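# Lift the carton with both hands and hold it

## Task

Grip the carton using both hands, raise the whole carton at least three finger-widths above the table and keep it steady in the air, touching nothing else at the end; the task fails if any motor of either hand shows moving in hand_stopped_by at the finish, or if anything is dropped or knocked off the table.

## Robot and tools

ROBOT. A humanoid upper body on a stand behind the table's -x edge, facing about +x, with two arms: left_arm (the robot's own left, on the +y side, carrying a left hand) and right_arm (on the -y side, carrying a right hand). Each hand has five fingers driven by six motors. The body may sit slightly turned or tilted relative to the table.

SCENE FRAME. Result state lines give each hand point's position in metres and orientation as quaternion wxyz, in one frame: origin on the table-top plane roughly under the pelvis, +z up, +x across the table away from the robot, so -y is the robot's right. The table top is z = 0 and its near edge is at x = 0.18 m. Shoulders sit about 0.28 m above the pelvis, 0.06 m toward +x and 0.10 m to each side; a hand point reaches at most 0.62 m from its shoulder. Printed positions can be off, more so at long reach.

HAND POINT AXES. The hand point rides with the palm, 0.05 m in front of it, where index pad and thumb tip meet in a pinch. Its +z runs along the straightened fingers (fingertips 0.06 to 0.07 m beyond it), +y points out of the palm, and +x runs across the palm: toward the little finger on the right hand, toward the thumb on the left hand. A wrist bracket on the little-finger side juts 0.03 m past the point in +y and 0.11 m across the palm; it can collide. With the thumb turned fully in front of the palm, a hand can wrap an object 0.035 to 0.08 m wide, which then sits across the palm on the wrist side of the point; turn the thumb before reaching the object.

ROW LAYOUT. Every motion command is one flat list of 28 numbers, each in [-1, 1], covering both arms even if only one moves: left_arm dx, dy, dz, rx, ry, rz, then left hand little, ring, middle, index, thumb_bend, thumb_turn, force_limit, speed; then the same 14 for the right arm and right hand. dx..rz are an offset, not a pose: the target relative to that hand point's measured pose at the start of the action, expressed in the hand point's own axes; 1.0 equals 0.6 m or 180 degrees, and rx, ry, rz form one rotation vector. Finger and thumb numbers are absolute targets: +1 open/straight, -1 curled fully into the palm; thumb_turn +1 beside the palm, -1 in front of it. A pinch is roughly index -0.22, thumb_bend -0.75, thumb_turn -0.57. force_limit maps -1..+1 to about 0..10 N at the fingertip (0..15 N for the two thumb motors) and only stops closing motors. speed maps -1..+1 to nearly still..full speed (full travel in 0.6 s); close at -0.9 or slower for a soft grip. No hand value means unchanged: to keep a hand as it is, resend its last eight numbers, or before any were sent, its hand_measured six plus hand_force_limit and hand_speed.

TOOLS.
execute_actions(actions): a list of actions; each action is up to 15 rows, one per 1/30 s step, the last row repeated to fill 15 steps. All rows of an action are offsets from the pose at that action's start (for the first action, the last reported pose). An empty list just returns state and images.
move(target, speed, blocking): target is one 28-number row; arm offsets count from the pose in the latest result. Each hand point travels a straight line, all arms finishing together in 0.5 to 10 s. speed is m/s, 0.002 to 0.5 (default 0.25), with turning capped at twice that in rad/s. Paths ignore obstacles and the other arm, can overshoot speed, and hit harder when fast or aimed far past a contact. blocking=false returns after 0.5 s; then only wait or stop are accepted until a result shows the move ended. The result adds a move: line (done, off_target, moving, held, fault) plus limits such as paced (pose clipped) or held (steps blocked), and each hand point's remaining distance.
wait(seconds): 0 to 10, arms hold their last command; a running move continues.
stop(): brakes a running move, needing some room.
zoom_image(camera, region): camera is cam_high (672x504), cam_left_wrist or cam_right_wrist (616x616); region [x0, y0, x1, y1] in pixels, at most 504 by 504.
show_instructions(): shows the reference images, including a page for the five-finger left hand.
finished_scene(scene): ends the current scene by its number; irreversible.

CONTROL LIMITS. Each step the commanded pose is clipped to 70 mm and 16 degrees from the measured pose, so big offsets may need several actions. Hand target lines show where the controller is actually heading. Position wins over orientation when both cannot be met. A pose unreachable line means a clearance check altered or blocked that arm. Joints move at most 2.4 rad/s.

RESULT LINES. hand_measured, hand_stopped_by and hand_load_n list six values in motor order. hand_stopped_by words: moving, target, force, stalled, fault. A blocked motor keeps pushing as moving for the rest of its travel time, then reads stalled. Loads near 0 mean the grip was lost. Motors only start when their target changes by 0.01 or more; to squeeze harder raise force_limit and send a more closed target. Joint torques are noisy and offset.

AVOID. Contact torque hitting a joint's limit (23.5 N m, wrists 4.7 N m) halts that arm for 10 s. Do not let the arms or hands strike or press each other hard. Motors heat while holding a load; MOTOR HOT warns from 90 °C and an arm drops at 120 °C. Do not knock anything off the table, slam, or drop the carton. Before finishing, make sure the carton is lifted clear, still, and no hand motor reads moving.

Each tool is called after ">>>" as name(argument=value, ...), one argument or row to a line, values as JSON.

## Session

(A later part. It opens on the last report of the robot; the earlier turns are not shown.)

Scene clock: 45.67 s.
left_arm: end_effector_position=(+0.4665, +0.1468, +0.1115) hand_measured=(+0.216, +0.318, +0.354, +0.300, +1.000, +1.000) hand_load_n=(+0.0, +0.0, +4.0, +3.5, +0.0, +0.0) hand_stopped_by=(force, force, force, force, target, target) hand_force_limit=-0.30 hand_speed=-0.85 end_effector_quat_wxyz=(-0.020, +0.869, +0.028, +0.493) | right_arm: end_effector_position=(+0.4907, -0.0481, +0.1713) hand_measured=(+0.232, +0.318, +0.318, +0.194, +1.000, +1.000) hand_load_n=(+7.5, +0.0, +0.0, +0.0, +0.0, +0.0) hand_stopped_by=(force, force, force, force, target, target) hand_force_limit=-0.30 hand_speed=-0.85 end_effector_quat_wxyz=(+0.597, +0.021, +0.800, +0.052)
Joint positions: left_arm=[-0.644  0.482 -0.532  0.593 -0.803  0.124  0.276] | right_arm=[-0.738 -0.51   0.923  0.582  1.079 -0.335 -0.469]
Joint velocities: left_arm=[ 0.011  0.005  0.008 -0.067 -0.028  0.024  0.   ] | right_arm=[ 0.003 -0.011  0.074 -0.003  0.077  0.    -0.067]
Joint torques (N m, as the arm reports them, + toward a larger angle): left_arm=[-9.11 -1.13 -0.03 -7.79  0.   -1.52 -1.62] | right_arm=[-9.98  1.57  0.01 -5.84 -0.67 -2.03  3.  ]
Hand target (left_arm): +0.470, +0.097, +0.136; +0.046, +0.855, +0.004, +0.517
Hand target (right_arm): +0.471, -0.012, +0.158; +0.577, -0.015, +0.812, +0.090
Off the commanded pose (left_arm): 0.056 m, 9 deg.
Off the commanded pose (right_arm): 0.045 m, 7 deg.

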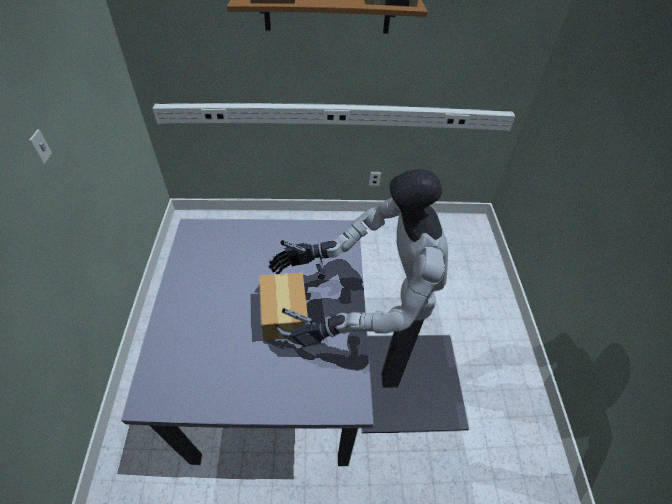

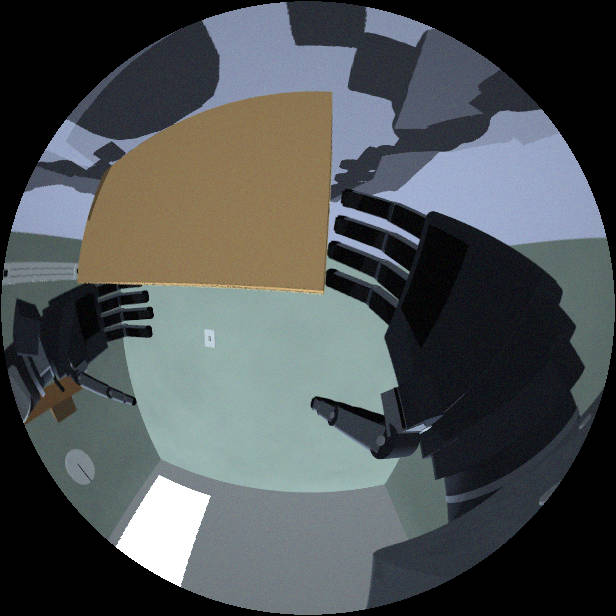

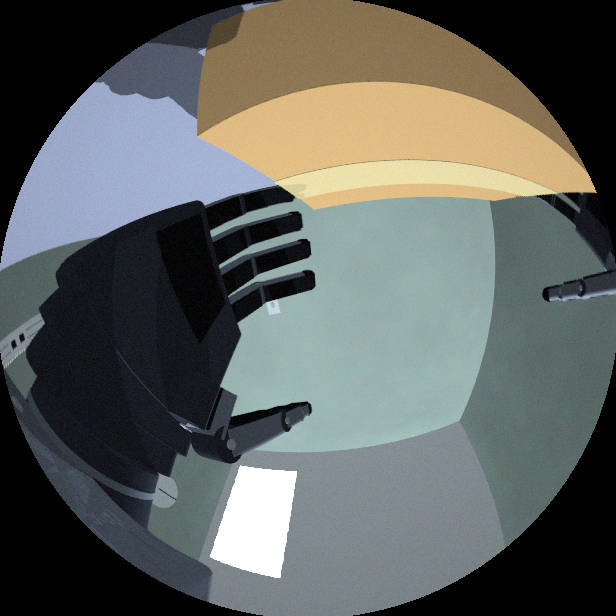

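>>> move(
  target=[-0.015,-0.02,0,0,0,0,0.22,0.32,0.35,0.3,1,1,0,0,0.09,-0.04,0.03,0,0.04,0,0.23,0.32,0.32,0.25,1,1,0,0],
  speed=0.08,
)

>>> execute_actions(
  actions=[
    [[0,0.06,0,-0.03,0,0,0.22,0.32,0.35,0.3,1,1,0,0,0,0.06,0,-0.03,0,0,0.23,0.32,0.32,0.25,1,1,0,0]],
    [[-0.02,0.065,-0.05,-0.03,0,0,0.22,0.32,0.35,0.3,1,1,0,0,0.02,0.055,-0.05,-0.03,0,0,0.23,0.32,0.32,0.25,1,1,0,0]],
    [[-0.02,0.065,-0.05,-0.03,0,0,0.22,0.32,0.35,0.3,1,1,0,0,0.02,0.055,-0.05,-0.03,0,0,0.23,0.32,0.32,0.25,1,1,0,0]],
    [[-0.02,0.065,-0.05,-0.03,0,0,0.22,0.32,0.35,0.3,1,1,0,0,0.02,0.055,-0.05,-0.03,0,0,0.23,0.32,0.32,0.25,1,1,0,0]],
    [[-0.02,0.065,-0.05,-0.03,0,0,0.22,0.32,0.35,0.3,1,1,0,0,0.02,0.055,-0.05,-0.03,0,0,0.23,0.32,0.32,0.25,1,1,0,0]],
  ],
)

Scene clock: 47.03 s.
left_arm: end_effector_position=(+0.4624, +0.1588, +0.1051) hand_measured=(+0.220, +0.320, +0.352, +0.300, +1.000, +1.000) hand_load_n=(+0.0, +0.0, +0.0, +0.0, +0.0, +0.0) hand_stopped_by=(target, target, force, target, target, target) hand_force_limit=0.00 hand_speed=0.00 end_effector_quat_wxyz=(-0.018, +0.869, +0.032, +0.493) | right_arm: end_effector_position=(+0.4938, -0.0643, +0.1097) hand_measured=(+0.230, +0.320, +0.320, +0.250, +1.000, +1.000) hand_load_n=(+0.0, +0.0, +0.0, +0.0, +0.0, +0.0) hand_stopped_by=(target, target, target, target, target, target) hand_force_limit=0.00 hand_speed=0.00 end_effector_quat_wxyz=(+0.542, +0.016, +0.838, +0.055)
Joint positions: left_arm=[-0.631  0.493 -0.53   0.649 -0.808  0.071  0.225] | right_arm=[-0.811 -0.327  0.879  1.112  1.152 -0.362 -0.127]
Joint velocities: left_arm=[ 0.002  0.005  0.003  0.    -0.006  0.     0.   ] | right_arm=[-0.008  0.015 -0.02   0.058 -0.006 -0.016  0.029]
Joint torques (N m, as the arm reports them, + toward a larger angle): left_arm=[-6.13  2.31  1.01 -2.34  0.51 -1.05 -0.16] | right_arm=[-7.63 -2.77 -0.51 -1.32  0.37 -1.43  0.32]
Hand target (left_arm): +0.462, +0.159, +0.104; -0.020, +0.869, +0.030, +0.493
Hand target (right_arm): +0.495, -0.064, +0.111; +0.543, +0.018, +0.838, +0.056
Off the commanded pose (left_arm): 0.002 m, 0 deg.
Off the commanded pose (right_arm): 0.003 m, 1 deg.
move: done

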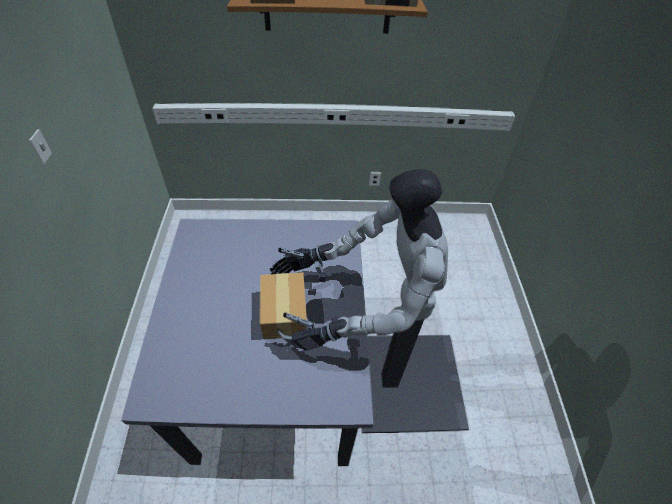

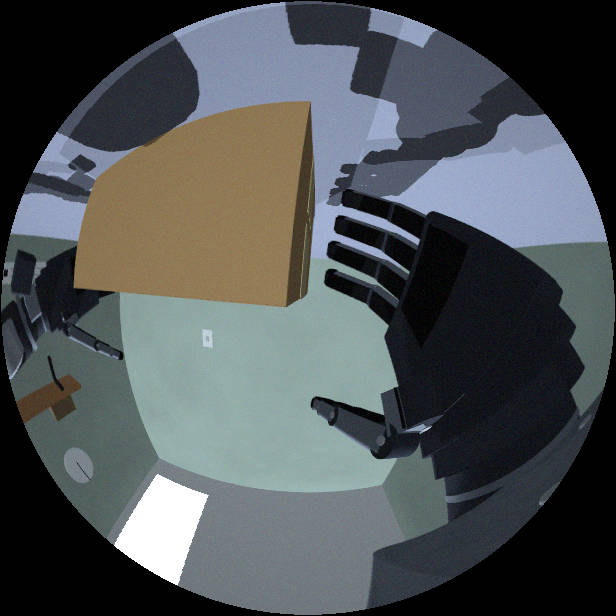

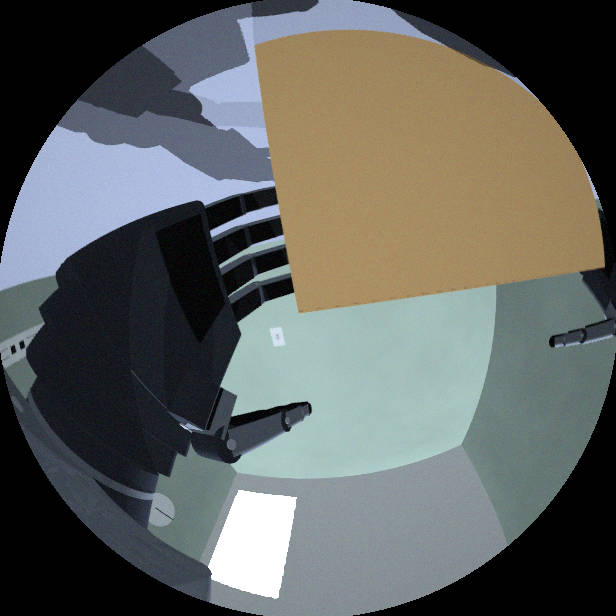

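Scene clock: 49.53 s.
left_arm: end_effector_position=(+0.3646, +0.1234, +0.1017) hand_measured=(+0.220, +0.320, +0.352, +0.300, +1.000, +1.000) hand_load_n=(+0.0, +0.0, +0.0, +5.5, +0.0, +0.0) hand_stopped_by=(target, target, force, target, target, target) hand_force_limit=0.00 hand_speed=0.00 end_effector_quat_wxyz=(-0.028, +0.870, -0.008, +0.492) | right_arm: end_effector_position=(+0.3989, -0.0716, +0.1140) hand_measured=(+0.230, +0.320, +0.320, +0.250, +1.000, +1.000) hand_load_n=(+5.0, +0.0, +0.5, +0.0, +0.0, +0.0) hand_stopped_by=(target, target, target, target, target, target) hand_force_limit=0.00 hand_speed=0.00 end_effector_quat_wxyz=(+0.567, -0.012, +0.823, +0.040)
Joint positions: left_arm=[-0.235  0.673 -0.687  0.027 -0.778  0.045  0.539] | right_arm=[-0.451 -0.662  1.103  0.391  1.008 -0.541 -0.549]
Joint velocities: left_arm=[-0.021  0.029 -0.037 -0.012  0.003 -0.011  0.018] | right_arm=[-0.018 -0.009  0.028 -0.005 -0.003 -0.011 -0.02 ]
Joint torques (N m, as the arm reports them, + toward a larger angle): left_arm=[-3.8   0.21 -0.72 -5.66  0.63 -0.63 -1.33] | right_arm=[-5.18  0.32  0.88 -4.41 -0.99 -0.95  2.42]
Hand target (left_arm): +0.357, +0.092, +0.105; +0.017, +0.870, -0.026, +0.491
Hand target (right_arm): +0.386, -0.037, +0.118; +0.562, -0.034, +0.822, +0.089
Off the commanded pose (left_arm): 0.035 m, 6 deg.
Off the commanded pose (right_arm): 0.038 m, 6 deg.

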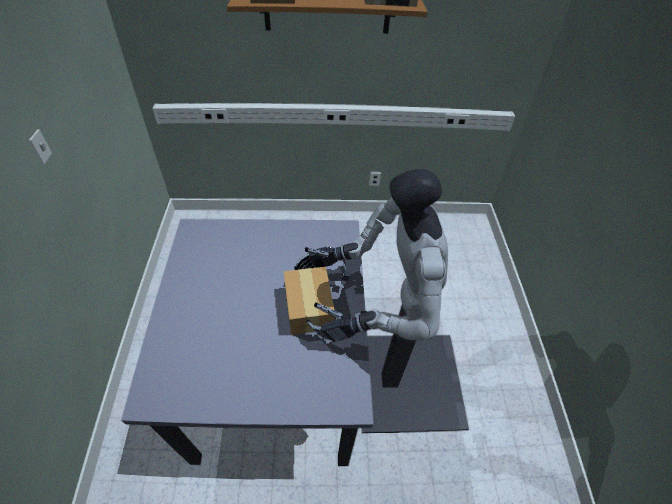

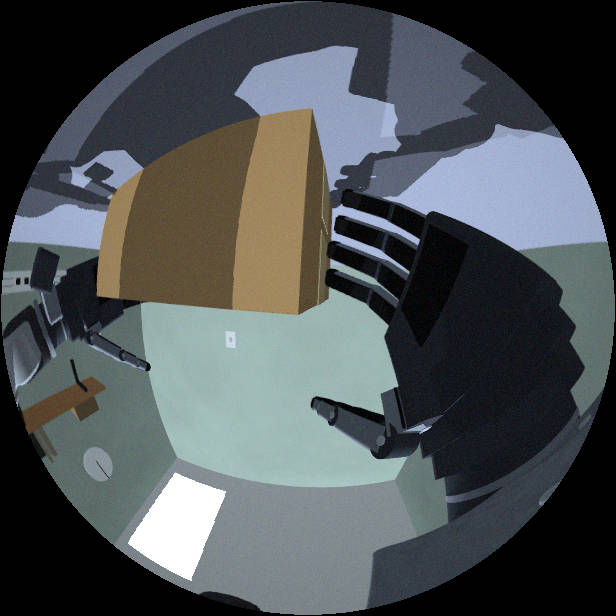

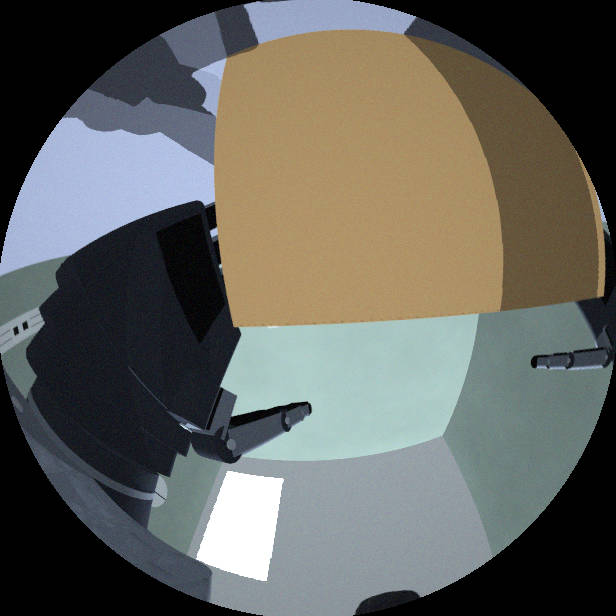

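>>> move(
  target=[0.01,-0.03,0.085,0,0,-0.02,0.55,0.55,0.55,0.55,1,1,0,0,0.035,-0.03,0.04,0.02,0,0,0.55,0.55,0.55,0.55,1,1,0,0],
  speed=0.06,
)

>>> execute_actions(
  actions=[
    [[0,0.07,0,-0.02,0,0,0.55,0.55,0.55,0.55,1,1,0,0,0,0.07,0,-0.02,0,0,0.55,0.55,0.55,0.55,1,1,0,0]],
    [[0,0.1,-0.01,-0.04,0,0,0.55,0.55,0.55,0.55,1,1,0,0,0,0.1,-0.01,-0.04,0,0,0.55,0.55,0.55,0.55,1,1,0,0]],
    [[0.03,0.105,-0.03,-0.05,0.01,-0.01,0.55,0.55,0.55,0.55,1,1,0,0,-0.03,0.105,-0.03,-0.05,-0.01,0.01,0.55,0.55,0.55,0.55,1,1,0,0]],
    [[0.035,0.105,-0.03,-0.05,0.01,-0.01,0.55,0.55,0.55,0.55,1,1,0,0,-0.035,0.105,-0.03,-0.05,-0.01,0.01,0.55,0.55,0.55,0.55,1,1,0,0]],
    [[0.035,0.105,-0.03,-0.05,0.01,-0.01,0.55,0.55,0.55,0.55,1,1,0,0,-0.035,0.105,-0.03,-0.05,-0.01,0.01,0.55,0.55,0.55,0.55,1,1,0,0]],
  ],
)

Scene clock: 50.87 s.
left_arm: end_effector_position=(+0.4108, +0.1404, +0.0838) hand_measured=(+0.550, +0.550, +0.550, +0.550, +1.000, +1.000) hand_load_n=(+0.0, +0.0, +0.0, +0.0, +0.0, +0.0) hand_stopped_by=(target, target, target, target, target, target) hand_force_limit=0.00 hand_speed=0.00 end_effector_quat_wxyz=(-0.009, +0.870, +0.022, +0.493) | right_arm: end_effector_position=(+0.4152, -0.0863, +0.0829) hand_measured=(+0.550, +0.550, +0.550, +0.550, +1.000, +1.000) hand_load_n=(+0.0, +0.0, +0.0, +0.0, +0.0, +0.0) hand_stopped_by=(target, target, target, target, target, target) hand_force_limit=0.00 hand_speed=0.00 end_effector_quat_wxyz=(+0.564, +0.003, +0.825, +0.015)
Joint positions: left_arm=[-0.426  0.534 -0.633  0.454 -0.816 -0.042  0.316] | right_arm=[-0.497 -0.471  1.047  0.786  1.052 -0.616 -0.38 ]
Joint velocities: left_arm=[ 0.011 -0.003  0.014  0.003  0.    -0.001 -0.003] | right_arm=[ 0.003  0.    -0.009  0.018  0.003  0.     0.007]
Joint torques (N m, as the arm reports them, + toward a larger angle): left_arm=[-4.64  1.77  1.24 -2.16  0.17 -0.97 -0.17] | right_arm=[-5.35 -2.92 -1.08 -1.24  0.25 -1.44  0.2 ]
Hand target (left_arm): +0.411, +0.141, +0.083; -0.007, +0.870, +0.024, +0.492
Hand target (right_arm): +0.416, -0.086, +0.084; +0.566, +0.006, +0.824, +0.016
Off the commanded pose (left_arm): 0.003 m, 1 deg.
Off the commanded pose (right_arm): 0.002 m, 0 deg.
move: done

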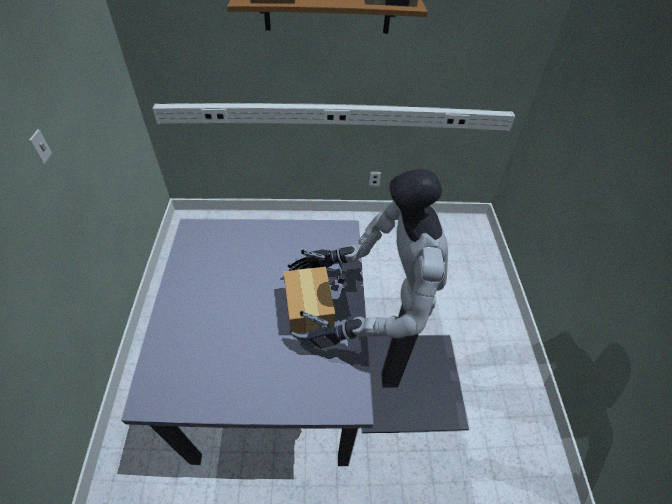

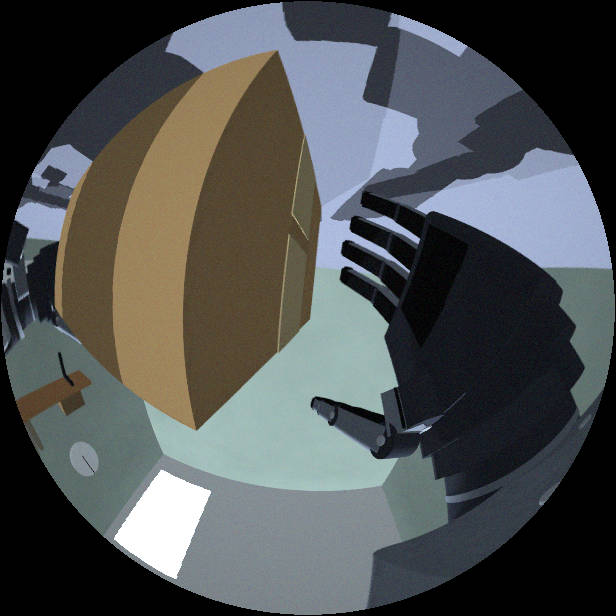

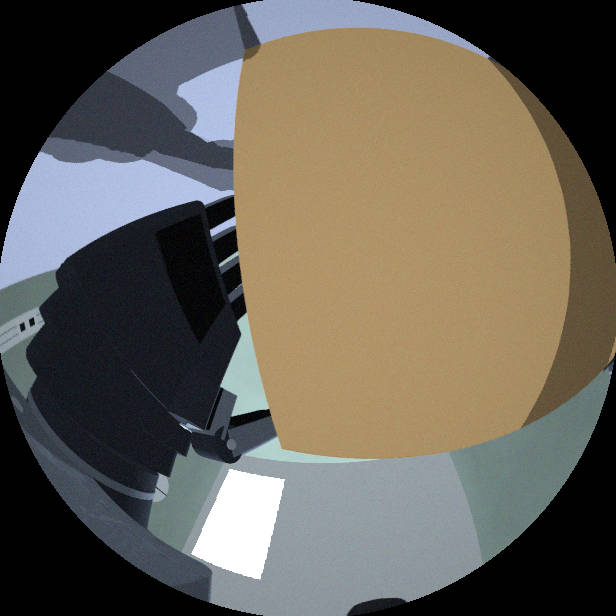

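Scene clock: 53.37 s.
left_arm: end_effector_position=(+0.4153, +0.1049, +0.0942) hand_measured=(+0.550, +0.550, +0.552, +0.550, +1.000, +1.000) hand_load_n=(+0.0, +0.0, +6.0, +6.0, +0.0, +0.0) hand_stopped_by=(target, target, target, target, target, target) hand_force_limit=0.00 hand_speed=0.00 end_effector_quat_wxyz=(-0.042, +0.874, +0.018, +0.484) | right_arm: end_effector_position=(+0.4142, -0.0509, +0.1016) hand_measured=(+0.550, +0.550, +0.550, +0.550, +1.000, +1.000) hand_load_n=(+1.0, +5.0, +4.5, +0.0, +0.0, +0.0) hand_stopped_by=(target, target, target, target, target, target) hand_force_limit=0.00 hand_speed=0.00 end_effector_quat_wxyz=(+0.563, +0.006, +0.827, -0.013)
Joint positions: left_arm=[-0.49   0.511 -0.756  0.291 -0.851  0.074  0.598] | right_arm=[-0.598 -0.523  1.27   0.513  1.058 -0.548 -0.773]
Joint velocities: left_arm=[-0.017  0.005 -0.003 -0.011 -0.025 -0.005  0.003] | right_arm=[ 0.002 -0.012  0.087  0.     0.06  -0.045 -0.028]
Joint torques (N m, as the arm reports them, + toward a larger angle): left_arm=[-7.16 -2.54 -1.29 -8.52  0.58 -1.1  -2.23] | right_arm=[-10.97   3.88   0.2   -6.37  -2.72  -2.67   4.01]
Hand target (left_arm): +0.409, +0.042, +0.116; +0.046, +0.865, -0.013, +0.500
Hand target (right_arm): +0.400, +0.006, +0.117; +0.571, -0.035, +0.818, +0.063
Off the commanded pose (left_arm): 0.068 m, 11 deg.
Off the commanded pose (right_arm): 0.063 m, 10 deg.

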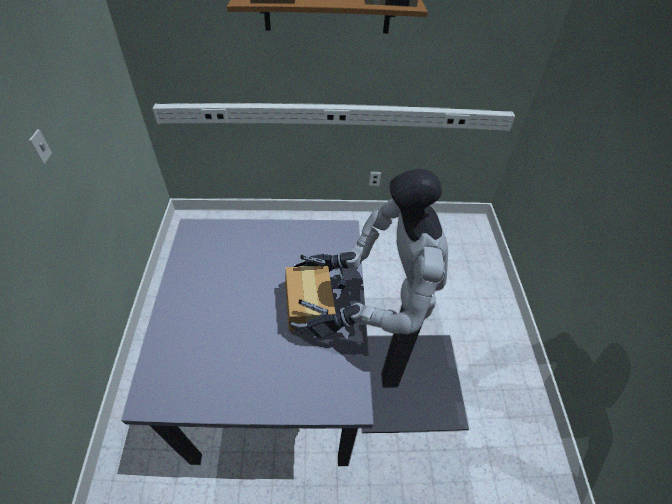

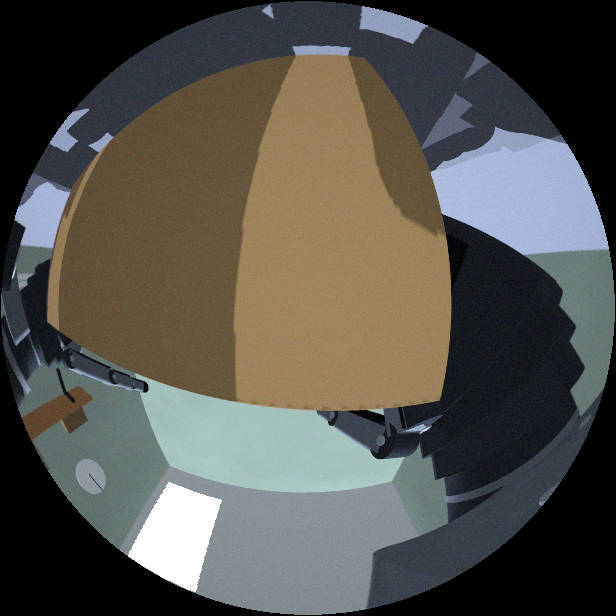

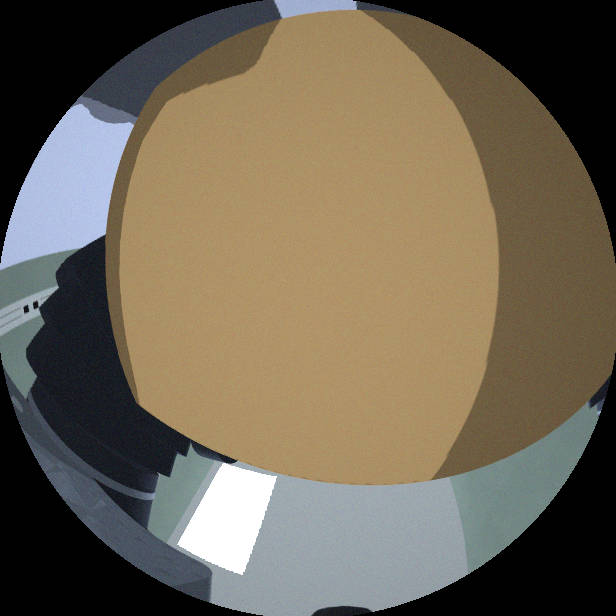

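Firm grip. Continue; left needs more lift.

>>> execute_actions(
  actions=[
    [[0.055,0.1,-0.03,-0.045,0.02,-0.01,0.55,0.55,0.55,0.55,1,1,0,0,-0.045,0.1,-0.025,-0.04,-0.01,0.01,0.55,0.55,0.55,0.55,1,1,0,0]],
    [[0.055,0.1,-0.03,-0.045,0.02,-0.01,0.55,0.55,0.55,0.55,1,1,0,0,-0.045,0.1,-0.025,-0.04,-0.01,0.01,0.55,0.55,0.55,0.55,1,1,0,0]],
    [[0.055,0.1,-0.03,-0.045,0.02,-0.01,0.55,0.55,0.55,0.55,1,1,0,0,-0.045,0.1,-0.025,-0.04,-0.01,0.01,0.55,0.55,0.55,0.55,1,1,0,0]],
  ],
)

Scene clock: 54.93 s.
left_arm: end_effector_position=(+0.4590, +0.0911, +0.1845) hand_measured=(+0.550, +0.550, +0.550, +0.550, +1.000, +1.000) hand_load_n=(+4.0, +4.0, +4.5, +0.0, +0.0, +0.0) hand_stopped_by=(target, target, target, target, target, target) hand_force_limit=0.00 hand_speed=0.00 end_effector_quat_wxyz=(-0.059, +0.819, +0.052, +0.569) | right_arm: end_effector_position=(+0.4468, -0.0560, +0.1519) hand_measured=(+0.550, +0.550, +0.550, +0.550, +1.000, +1.000) hand_load_n=(+0.0, +0.0, +4.0, +7.0, +0.0, +0.0) hand_stopped_by=(target, target, target, target, target, target) hand_force_limit=0.00 hand_speed=0.00 end_effector_quat_wxyz=(+0.584, +0.050, +0.806, -0.083)
Joint positions: left_arm=[-0.648  0.519 -0.777  0.137 -0.881  0.087  0.828] | right_arm=[-0.757 -0.571  1.288  0.312  1.07  -0.406 -1.114]
Joint velocities: left_arm=[ 0.     0.023 -0.031  0.008 -0.023 -0.018  0.025] | right_arm=[-0.011  0.     0.005 -0.005  0.003  0.     0.   ]
Joint torques (N m, as the arm reports them, + toward a larger angle): left_arm=[-10.83  -2.57  -0.2   -9.52   0.91  -2.14  -2.28] | right_arm=[-8.99  3.91  0.57 -5.7  -2.13 -0.74  4.11]
Hand target (left_arm): +0.447, +0.036, +0.192; +0.014, +0.821, +0.013, +0.571
Hand target (right_arm): +0.433, +0.004, +0.167; +0.594, +0.009, +0.804, +0.000
Off the commanded pose (left_arm): 0.056 m, 9 deg.
Off the commanded pose (right_arm): 0.066 m, 11 deg.
joint sent to its limit (right arm) — the command would take joint 3 (shoulder yaw) past its upper limit, so that joint was sent only as far as its limit.

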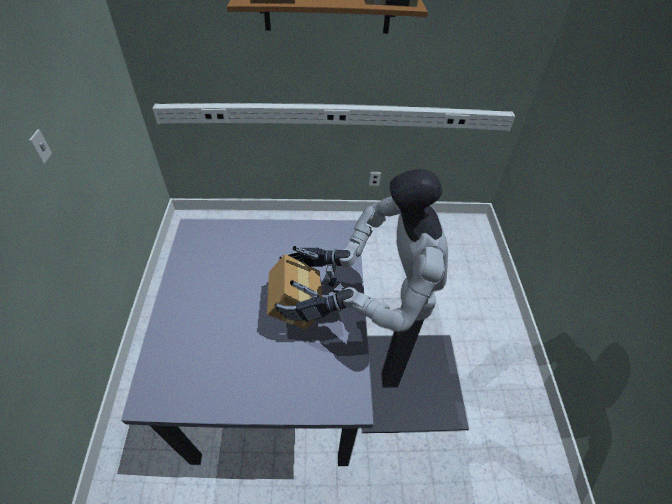

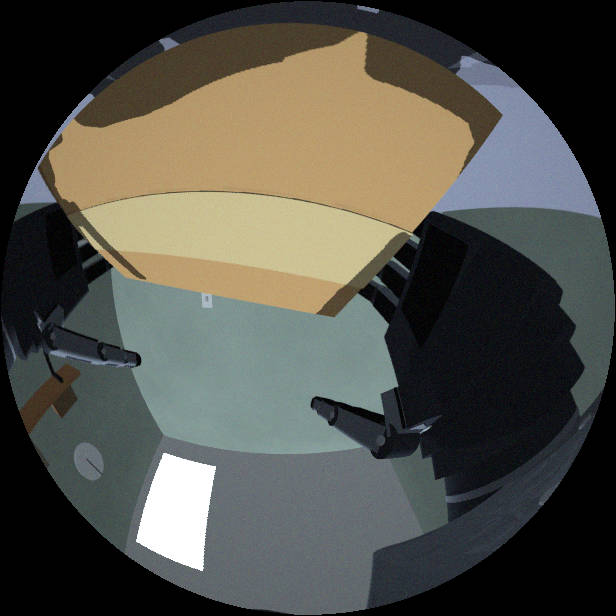

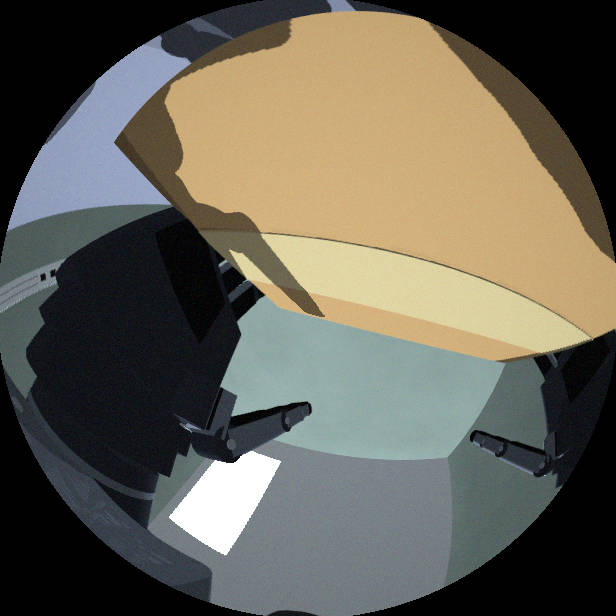

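Pivoted as in scene 1; keep lifting without pitch.

>>> execute_actions(
  actions=[
    [[0.035,0.1,-0.035,-0.05,0,0,0.55,0.55,0.55,0.55,1,1,0,0,-0.055,0.095,-0.04,-0.04,0,0,0.55,0.55,0.55,0.55,1,1,0,0]],
    [[0.035,0.1,-0.035,-0.05,0,0,0.55,0.55,0.55,0.55,1,1,0,0,-0.055,0.095,-0.04,-0.04,0,0,0.55,0.55,0.55,0.55,1,1,0,0]],
    [[0.04,0.1,-0.035,-0.05,0,0,0.55,0.55,0.55,0.55,1,1,0,0,-0.05,0.095,-0.04,-0.04,0,0,0.55,0.55,0.55,0.55,1,1,0,0]],
    [[0.04,0.1,-0.035,-0.05,0,0,0.55,0.55,0.55,0.55,1,1,0,0,-0.05,0.095,-0.04,-0.04,0,0,0.55,0.55,0.55,0.55,1,1,0,0]],
  ],
)

>>> wait(
  seconds=1,
)

Scene clock: 57.10 s.
left_arm: end_effector_position=(+0.4898, +0.0730, +0.2680) hand_measured=(+0.550, +0.550, +0.552, +0.550, +1.000, +1.000) hand_load_n=(+0.0, +0.0, +13.0, +0.0, +0.0, +0.0) hand_stopped_by=(target, target, target, target, target, target) hand_force_limit=0.00 hand_speed=0.00 end_effector_quat_wxyz=(-0.112, +0.807, +0.037, +0.578) | right_arm: end_effector_position=(+0.4934, -0.0552, +0.2544) hand_measured=(+0.550, +0.550, +0.552, +0.550, +1.000, +1.000) hand_load_n=(+0.5, +3.5, +8.5, +0.0, +0.0, +0.0) hand_stopped_by=(target, target, target, target, target, target) hand_force_limit=0.00 hand_speed=0.00 end_effector_quat_wxyz=(+0.571, +0.093, +0.791, -0.198)
Joint positions: left_arm=[-0.956  0.546 -0.763 -0.02  -1.087  0.418  1.122] | right_arm=[-1.17  -0.612  1.239  0.081  1.363 -0.002 -1.56 ]
Joint velocities: left_arm=[ 0.032 -0.003 -0.032  0.015 -0.02   0.     0.   ] | right_arm=[0.025 0.012 0.037 0.006 0.067 0.    0.   ]
Joint torques (N m, as the arm reports them, + toward a larger angle): left_arm=[-11.93  -3.01   0.64  -8.99   0.26  -1.61  -2.2 ] | right_arm=[-13.88   4.06  -1.96  -5.57  -2.02  -1.25   4.03]
Hand target (left_arm): +0.472, +0.013, +0.268; -0.032, +0.818, -0.013, +0.574
Hand target (right_arm): +0.481, +0.003, +0.258; +0.580, +0.042, +0.804, -0.123
Off the commanded pose (left_arm): 0.062 m, 11 deg.
Off the commanded pose (right_arm): 0.063 m, 11 deg.

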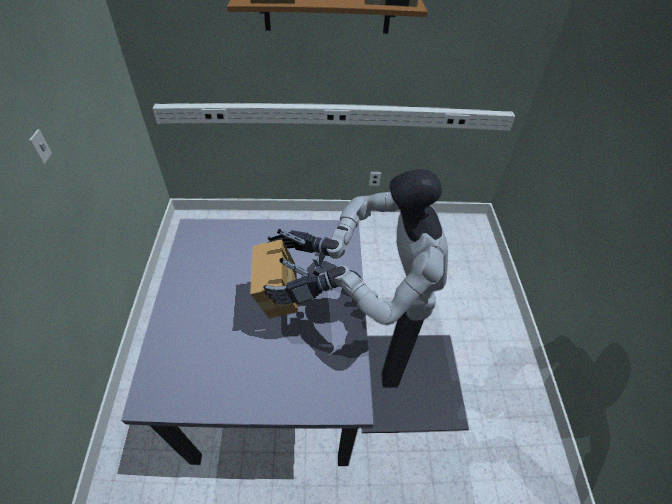

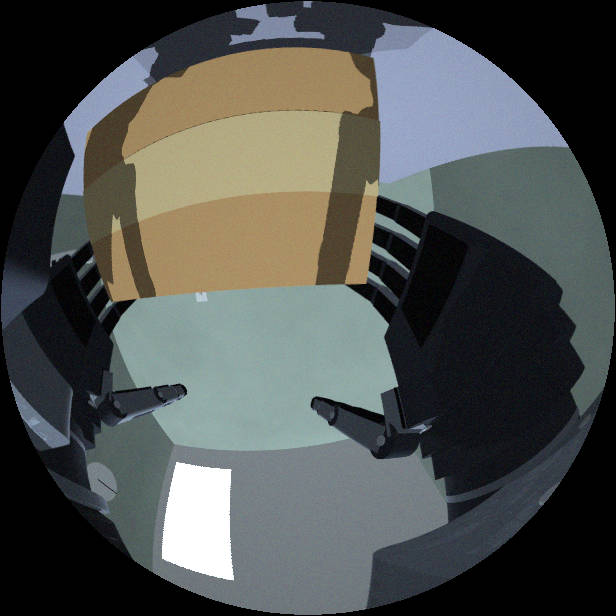

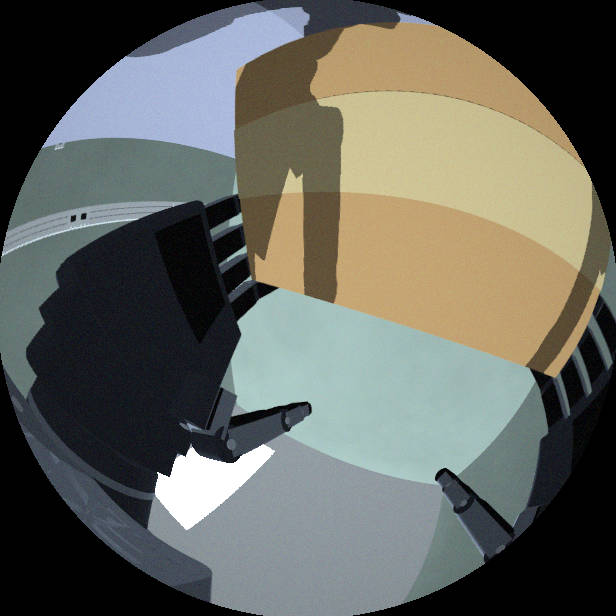

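Scene clock: 58.10 s.
left_arm: end_effector_position=(+0.4886, +0.0726, +0.2640) hand_measured=(+0.550, +0.550, +0.552, +0.550, +1.000, +1.000) hand_load_n=(+0.0, +0.0, +12.5, +0.0, +0.0, +0.0) hand_stopped_by=(target, target, target, target, target, target) hand_force_limit=0.00 hand_speed=0.00 end_effector_quat_wxyz=(-0.112, +0.810, +0.036, +0.574) | right_arm: end_effector_position=(+0.4920, -0.0555, +0.2499) hand_measured=(+0.550, +0.550, +0.552, +0.550, +1.000, +1.000) hand_load_n=(+0.0, +3.5, +9.0, +0.0, +0.0, +0.0) hand_stopped_by=(target, target, target, target, target, target) hand_force_limit=0.00 hand_speed=0.00 end_effector_quat_wxyz=(+0.566, +0.092, +0.795, -0.199)
Joint positions: left_arm=[-0.951  0.545 -0.767 -0.019 -1.091  0.418  1.122] | right_arm=[-1.164 -0.61   1.243  0.082  1.369 -0.002 -1.56 ]
Joint velocities: left_arm=[ 0.012  0.003 -0.017  0.     0.005  0.     0.   ] | right_arm=[0.    0.    0.    0.    0.003 0.    0.   ]
Joint torques (N m, as the arm reports them, + toward a larger angle): left_arm=[-12.39  -2.96   0.66  -9.02   0.46  -1.6   -2.21] | right_arm=[-14.28   4.1   -2.16  -5.6   -2.26  -1.22   4.02]
Hand target (left_arm): +0.472, +0.013, +0.268; -0.032, +0.818, -0.013, +0.574
Hand target (right_arm): +0.481, +0.003, +0.258; +0.580, +0.042, +0.804, -0.123
Off the commanded pose (left_arm): 0.062 m, 11 deg.
Off the commanded pose (right_arm): 0.063 m, 11 deg.
wait: 1.00 s; at rest by 0.27 s

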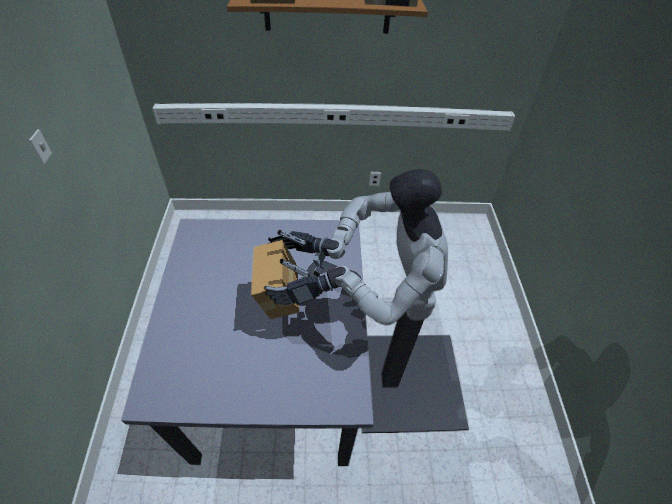

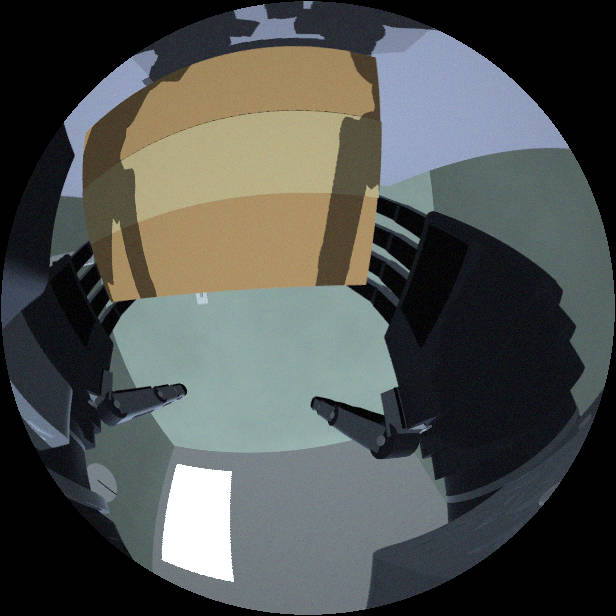

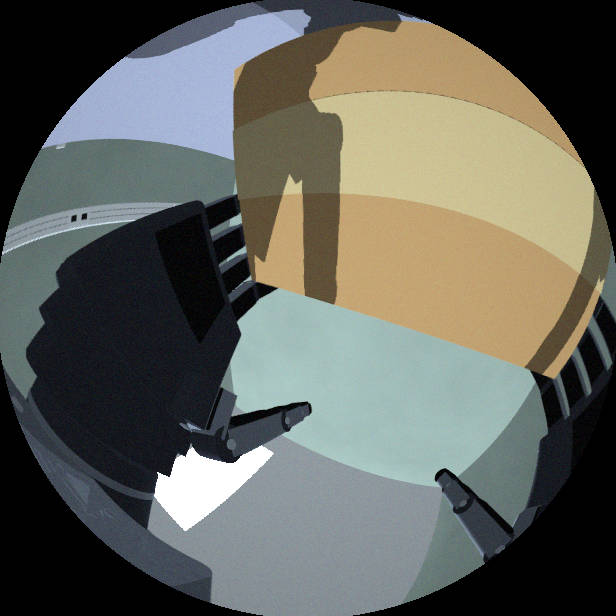

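>>> execute_actions(
  actions=[
    [[0.04,0.095,-0.04,-0.06,0.01,0,0.55,0.55,0.55,0.55,1,1,0,0,-0.05,0.095,-0.04,-0.05,-0.01,0,0.55,0.55,0.55,0.55,1,1,0,0]],
    [[0.04,0.095,-0.04,-0.06,0.01,0,0.55,0.55,0.55,0.55,1,1,0,0,-0.05,0.095,-0.04,-0.05,-0.01,0,0.55,0.55,0.55,0.55,1,1,0,0]],
  ],
)

>>> wait(
  seconds=1.5,
)

Scene clock: 59.20 s.
left_arm: end_effector_position=(+0.5055, +0.0754, +0.3095) hand_measured=(+0.550, +0.550, +0.552, +0.550, +1.000, +1.000) hand_load_n=(+0.0, +0.0, +13.0, +0.0, +0.0, +0.0) hand_stopped_by=(target, target, target, target, target, target) hand_force_limit=0.00 hand_speed=0.00 end_effector_quat_wxyz=(-0.125, +0.787, +0.027, +0.603) | right_arm: end_effector_position=(+0.5261, -0.0508, +0.2929) hand_measured=(+0.550, +0.550, +0.550, +0.550, +1.000, +1.000) hand_load_n=(+1.0, +0.5, +3.5, +0.0, +0.0, +0.0) hand_stopped_by=(target, target, target, target, target, target) hand_force_limit=0.00 hand_speed=0.00 end_effector_quat_wxyz=(+0.581, +0.099, +0.778, -0.218)
Joint positions: left_arm=[-1.075  0.58  -0.742 -0.008 -1.122  0.479  1.121] | right_arm=[-1.336 -0.557  1.212  0.252  1.442  0.089 -1.521]
Joint velocities: left_arm=[ 0.044  0.    -0.028 -0.005 -0.003  0.003  0.   ] | right_arm=[0.035 0.037 0.025 0.058 0.029 0.    0.032]
Joint torques (N m, as the arm reports them, + toward a larger angle): left_arm=[-12.91  -2.81   0.86  -9.07   0.22  -1.72  -2.25] | right_arm=[-15.28   3.89  -2.16  -5.09  -1.72  -1.32   3.54]
Hand target (left_arm): +0.486, +0.012, +0.310; -0.042, +0.797, -0.029, +0.602
Hand target (right_arm): +0.515, +0.006, +0.297; +0.594, +0.047, +0.789, -0.151
Off the commanded pose (left_arm): 0.066 m, 11 deg.
Off the commanded pose (right_arm): 0.061 m, 10 deg.

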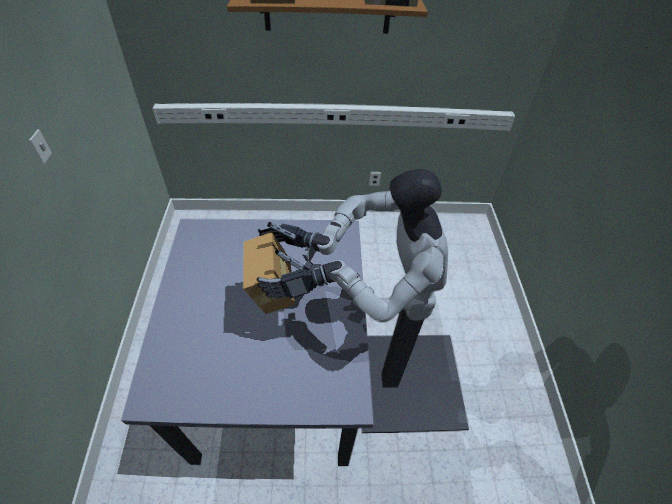

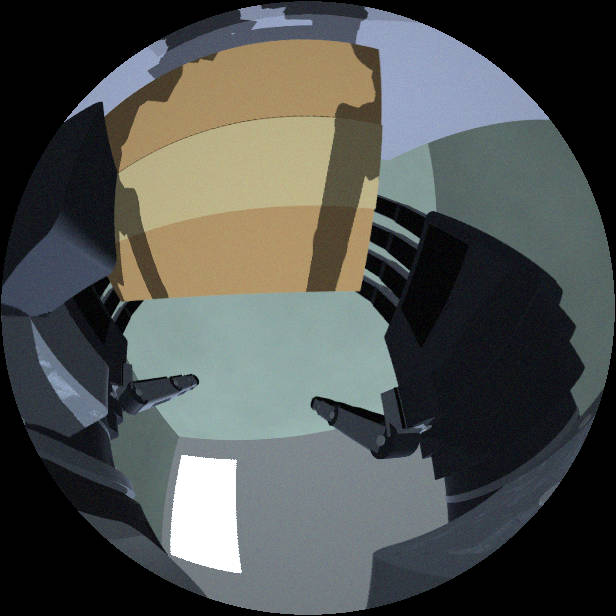

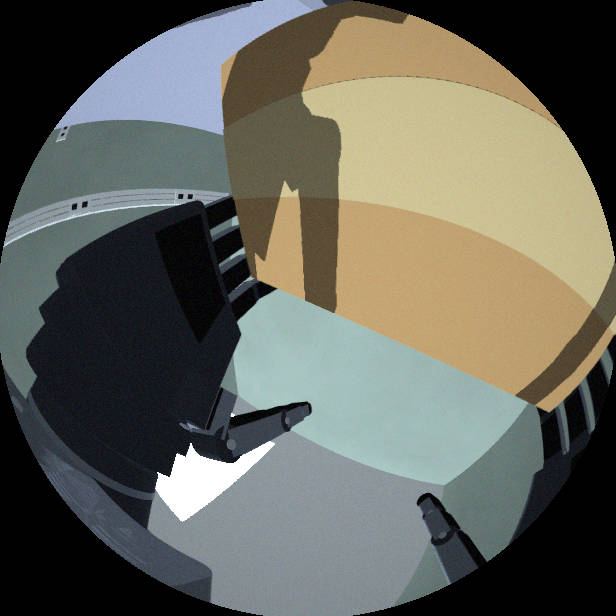

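Scene clock: 60.70 s.
left_arm: end_effector_position=(+0.5052, +0.0754, +0.3080) hand_measured=(+0.550, +0.550, +0.552, +0.550, +1.000, +1.000) hand_load_n=(+0.0, +0.0, +13.0, +0.0, +0.0, +0.0) hand_stopped_by=(target, target, target, target, target, target) hand_force_limit=0.00 hand_speed=0.00 end_effector_quat_wxyz=(-0.125, +0.788, +0.027, +0.602) | right_arm: end_effector_position=(+0.5260, -0.0508, +0.2912) hand_measured=(+0.550, +0.550, +0.550, +0.550, +1.000, +1.000) hand_load_n=(+1.0, +0.5, +3.5, +0.0, +0.0, +0.0) hand_stopped_by=(target, target, target, target, target, target) hand_force_limit=0.00 hand_speed=0.00 end_effector_quat_wxyz=(+0.580, +0.098, +0.779, -0.218)
Joint positions: left_arm=[-1.073  0.58  -0.744 -0.008 -1.123  0.479  1.121] | right_arm=[-1.335 -0.556  1.213  0.255  1.443  0.089 -1.519]
Joint velocities: left_arm=[-0.005  0.005  0.012  0.002 -0.005  0.     0.   ] | right_arm=[ 0.006 -0.009 -0.009 -0.006  0.003  0.     0.   ]
Joint torques (N m, as the arm reports them, + toward a larger angle): left_arm=[-13.01  -2.83   0.89  -9.08   0.32  -1.71  -2.25] | right_arm=[-15.26   3.73  -2.23  -5.    -1.82  -1.32   3.51]
Hand target (left_arm): +0.486, +0.012, +0.310; -0.042, +0.797, -0.029, +0.602
Hand target (right_arm): +0.515, +0.006, +0.297; +0.594, +0.047, +0.789, -0.151
Off the commanded pose (left_arm): 0.066 m, 11 deg.
Off the commanded pose (right_arm): 0.061 m, 10 deg.
wait: 1.50 s; at rest by 0.20 s

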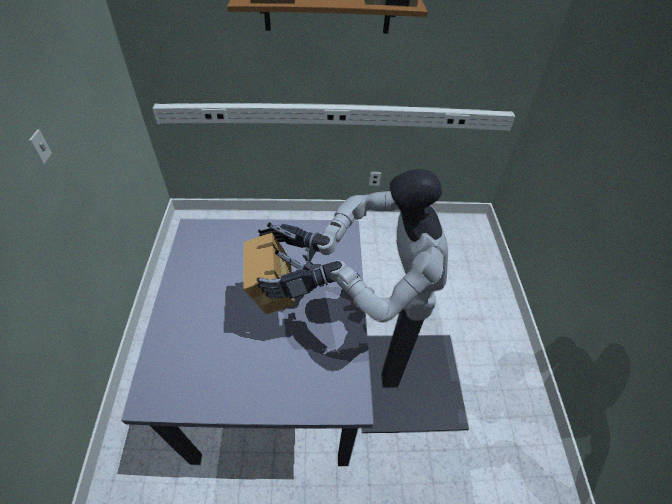

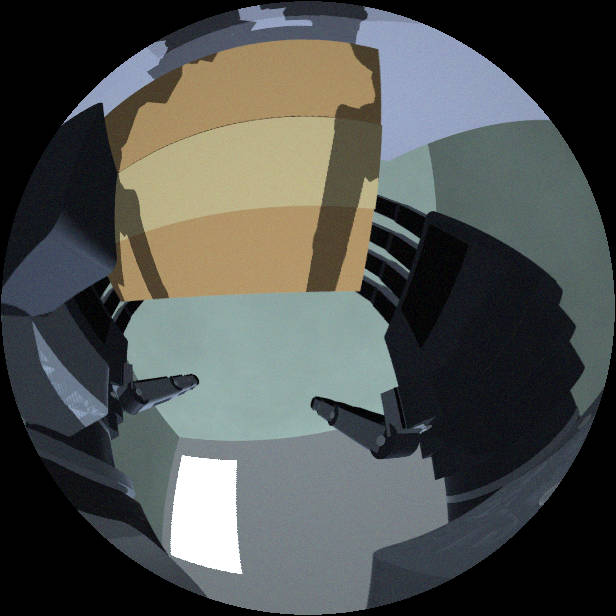

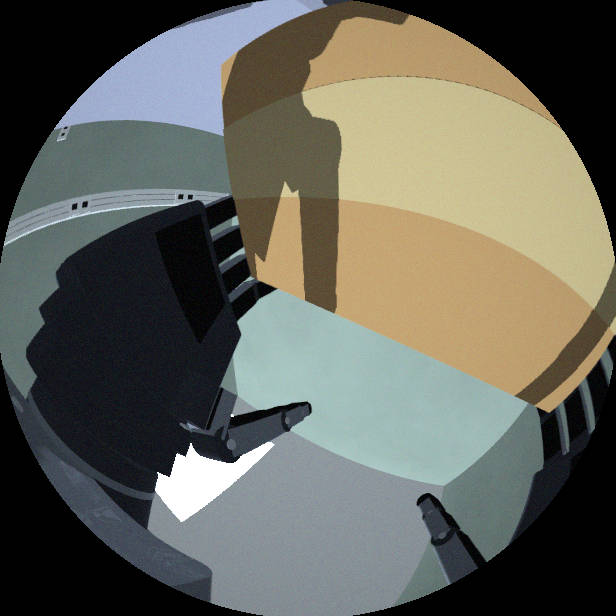

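>>> finished_scene(
  scene=2,
)

The scene is finished: the task was done.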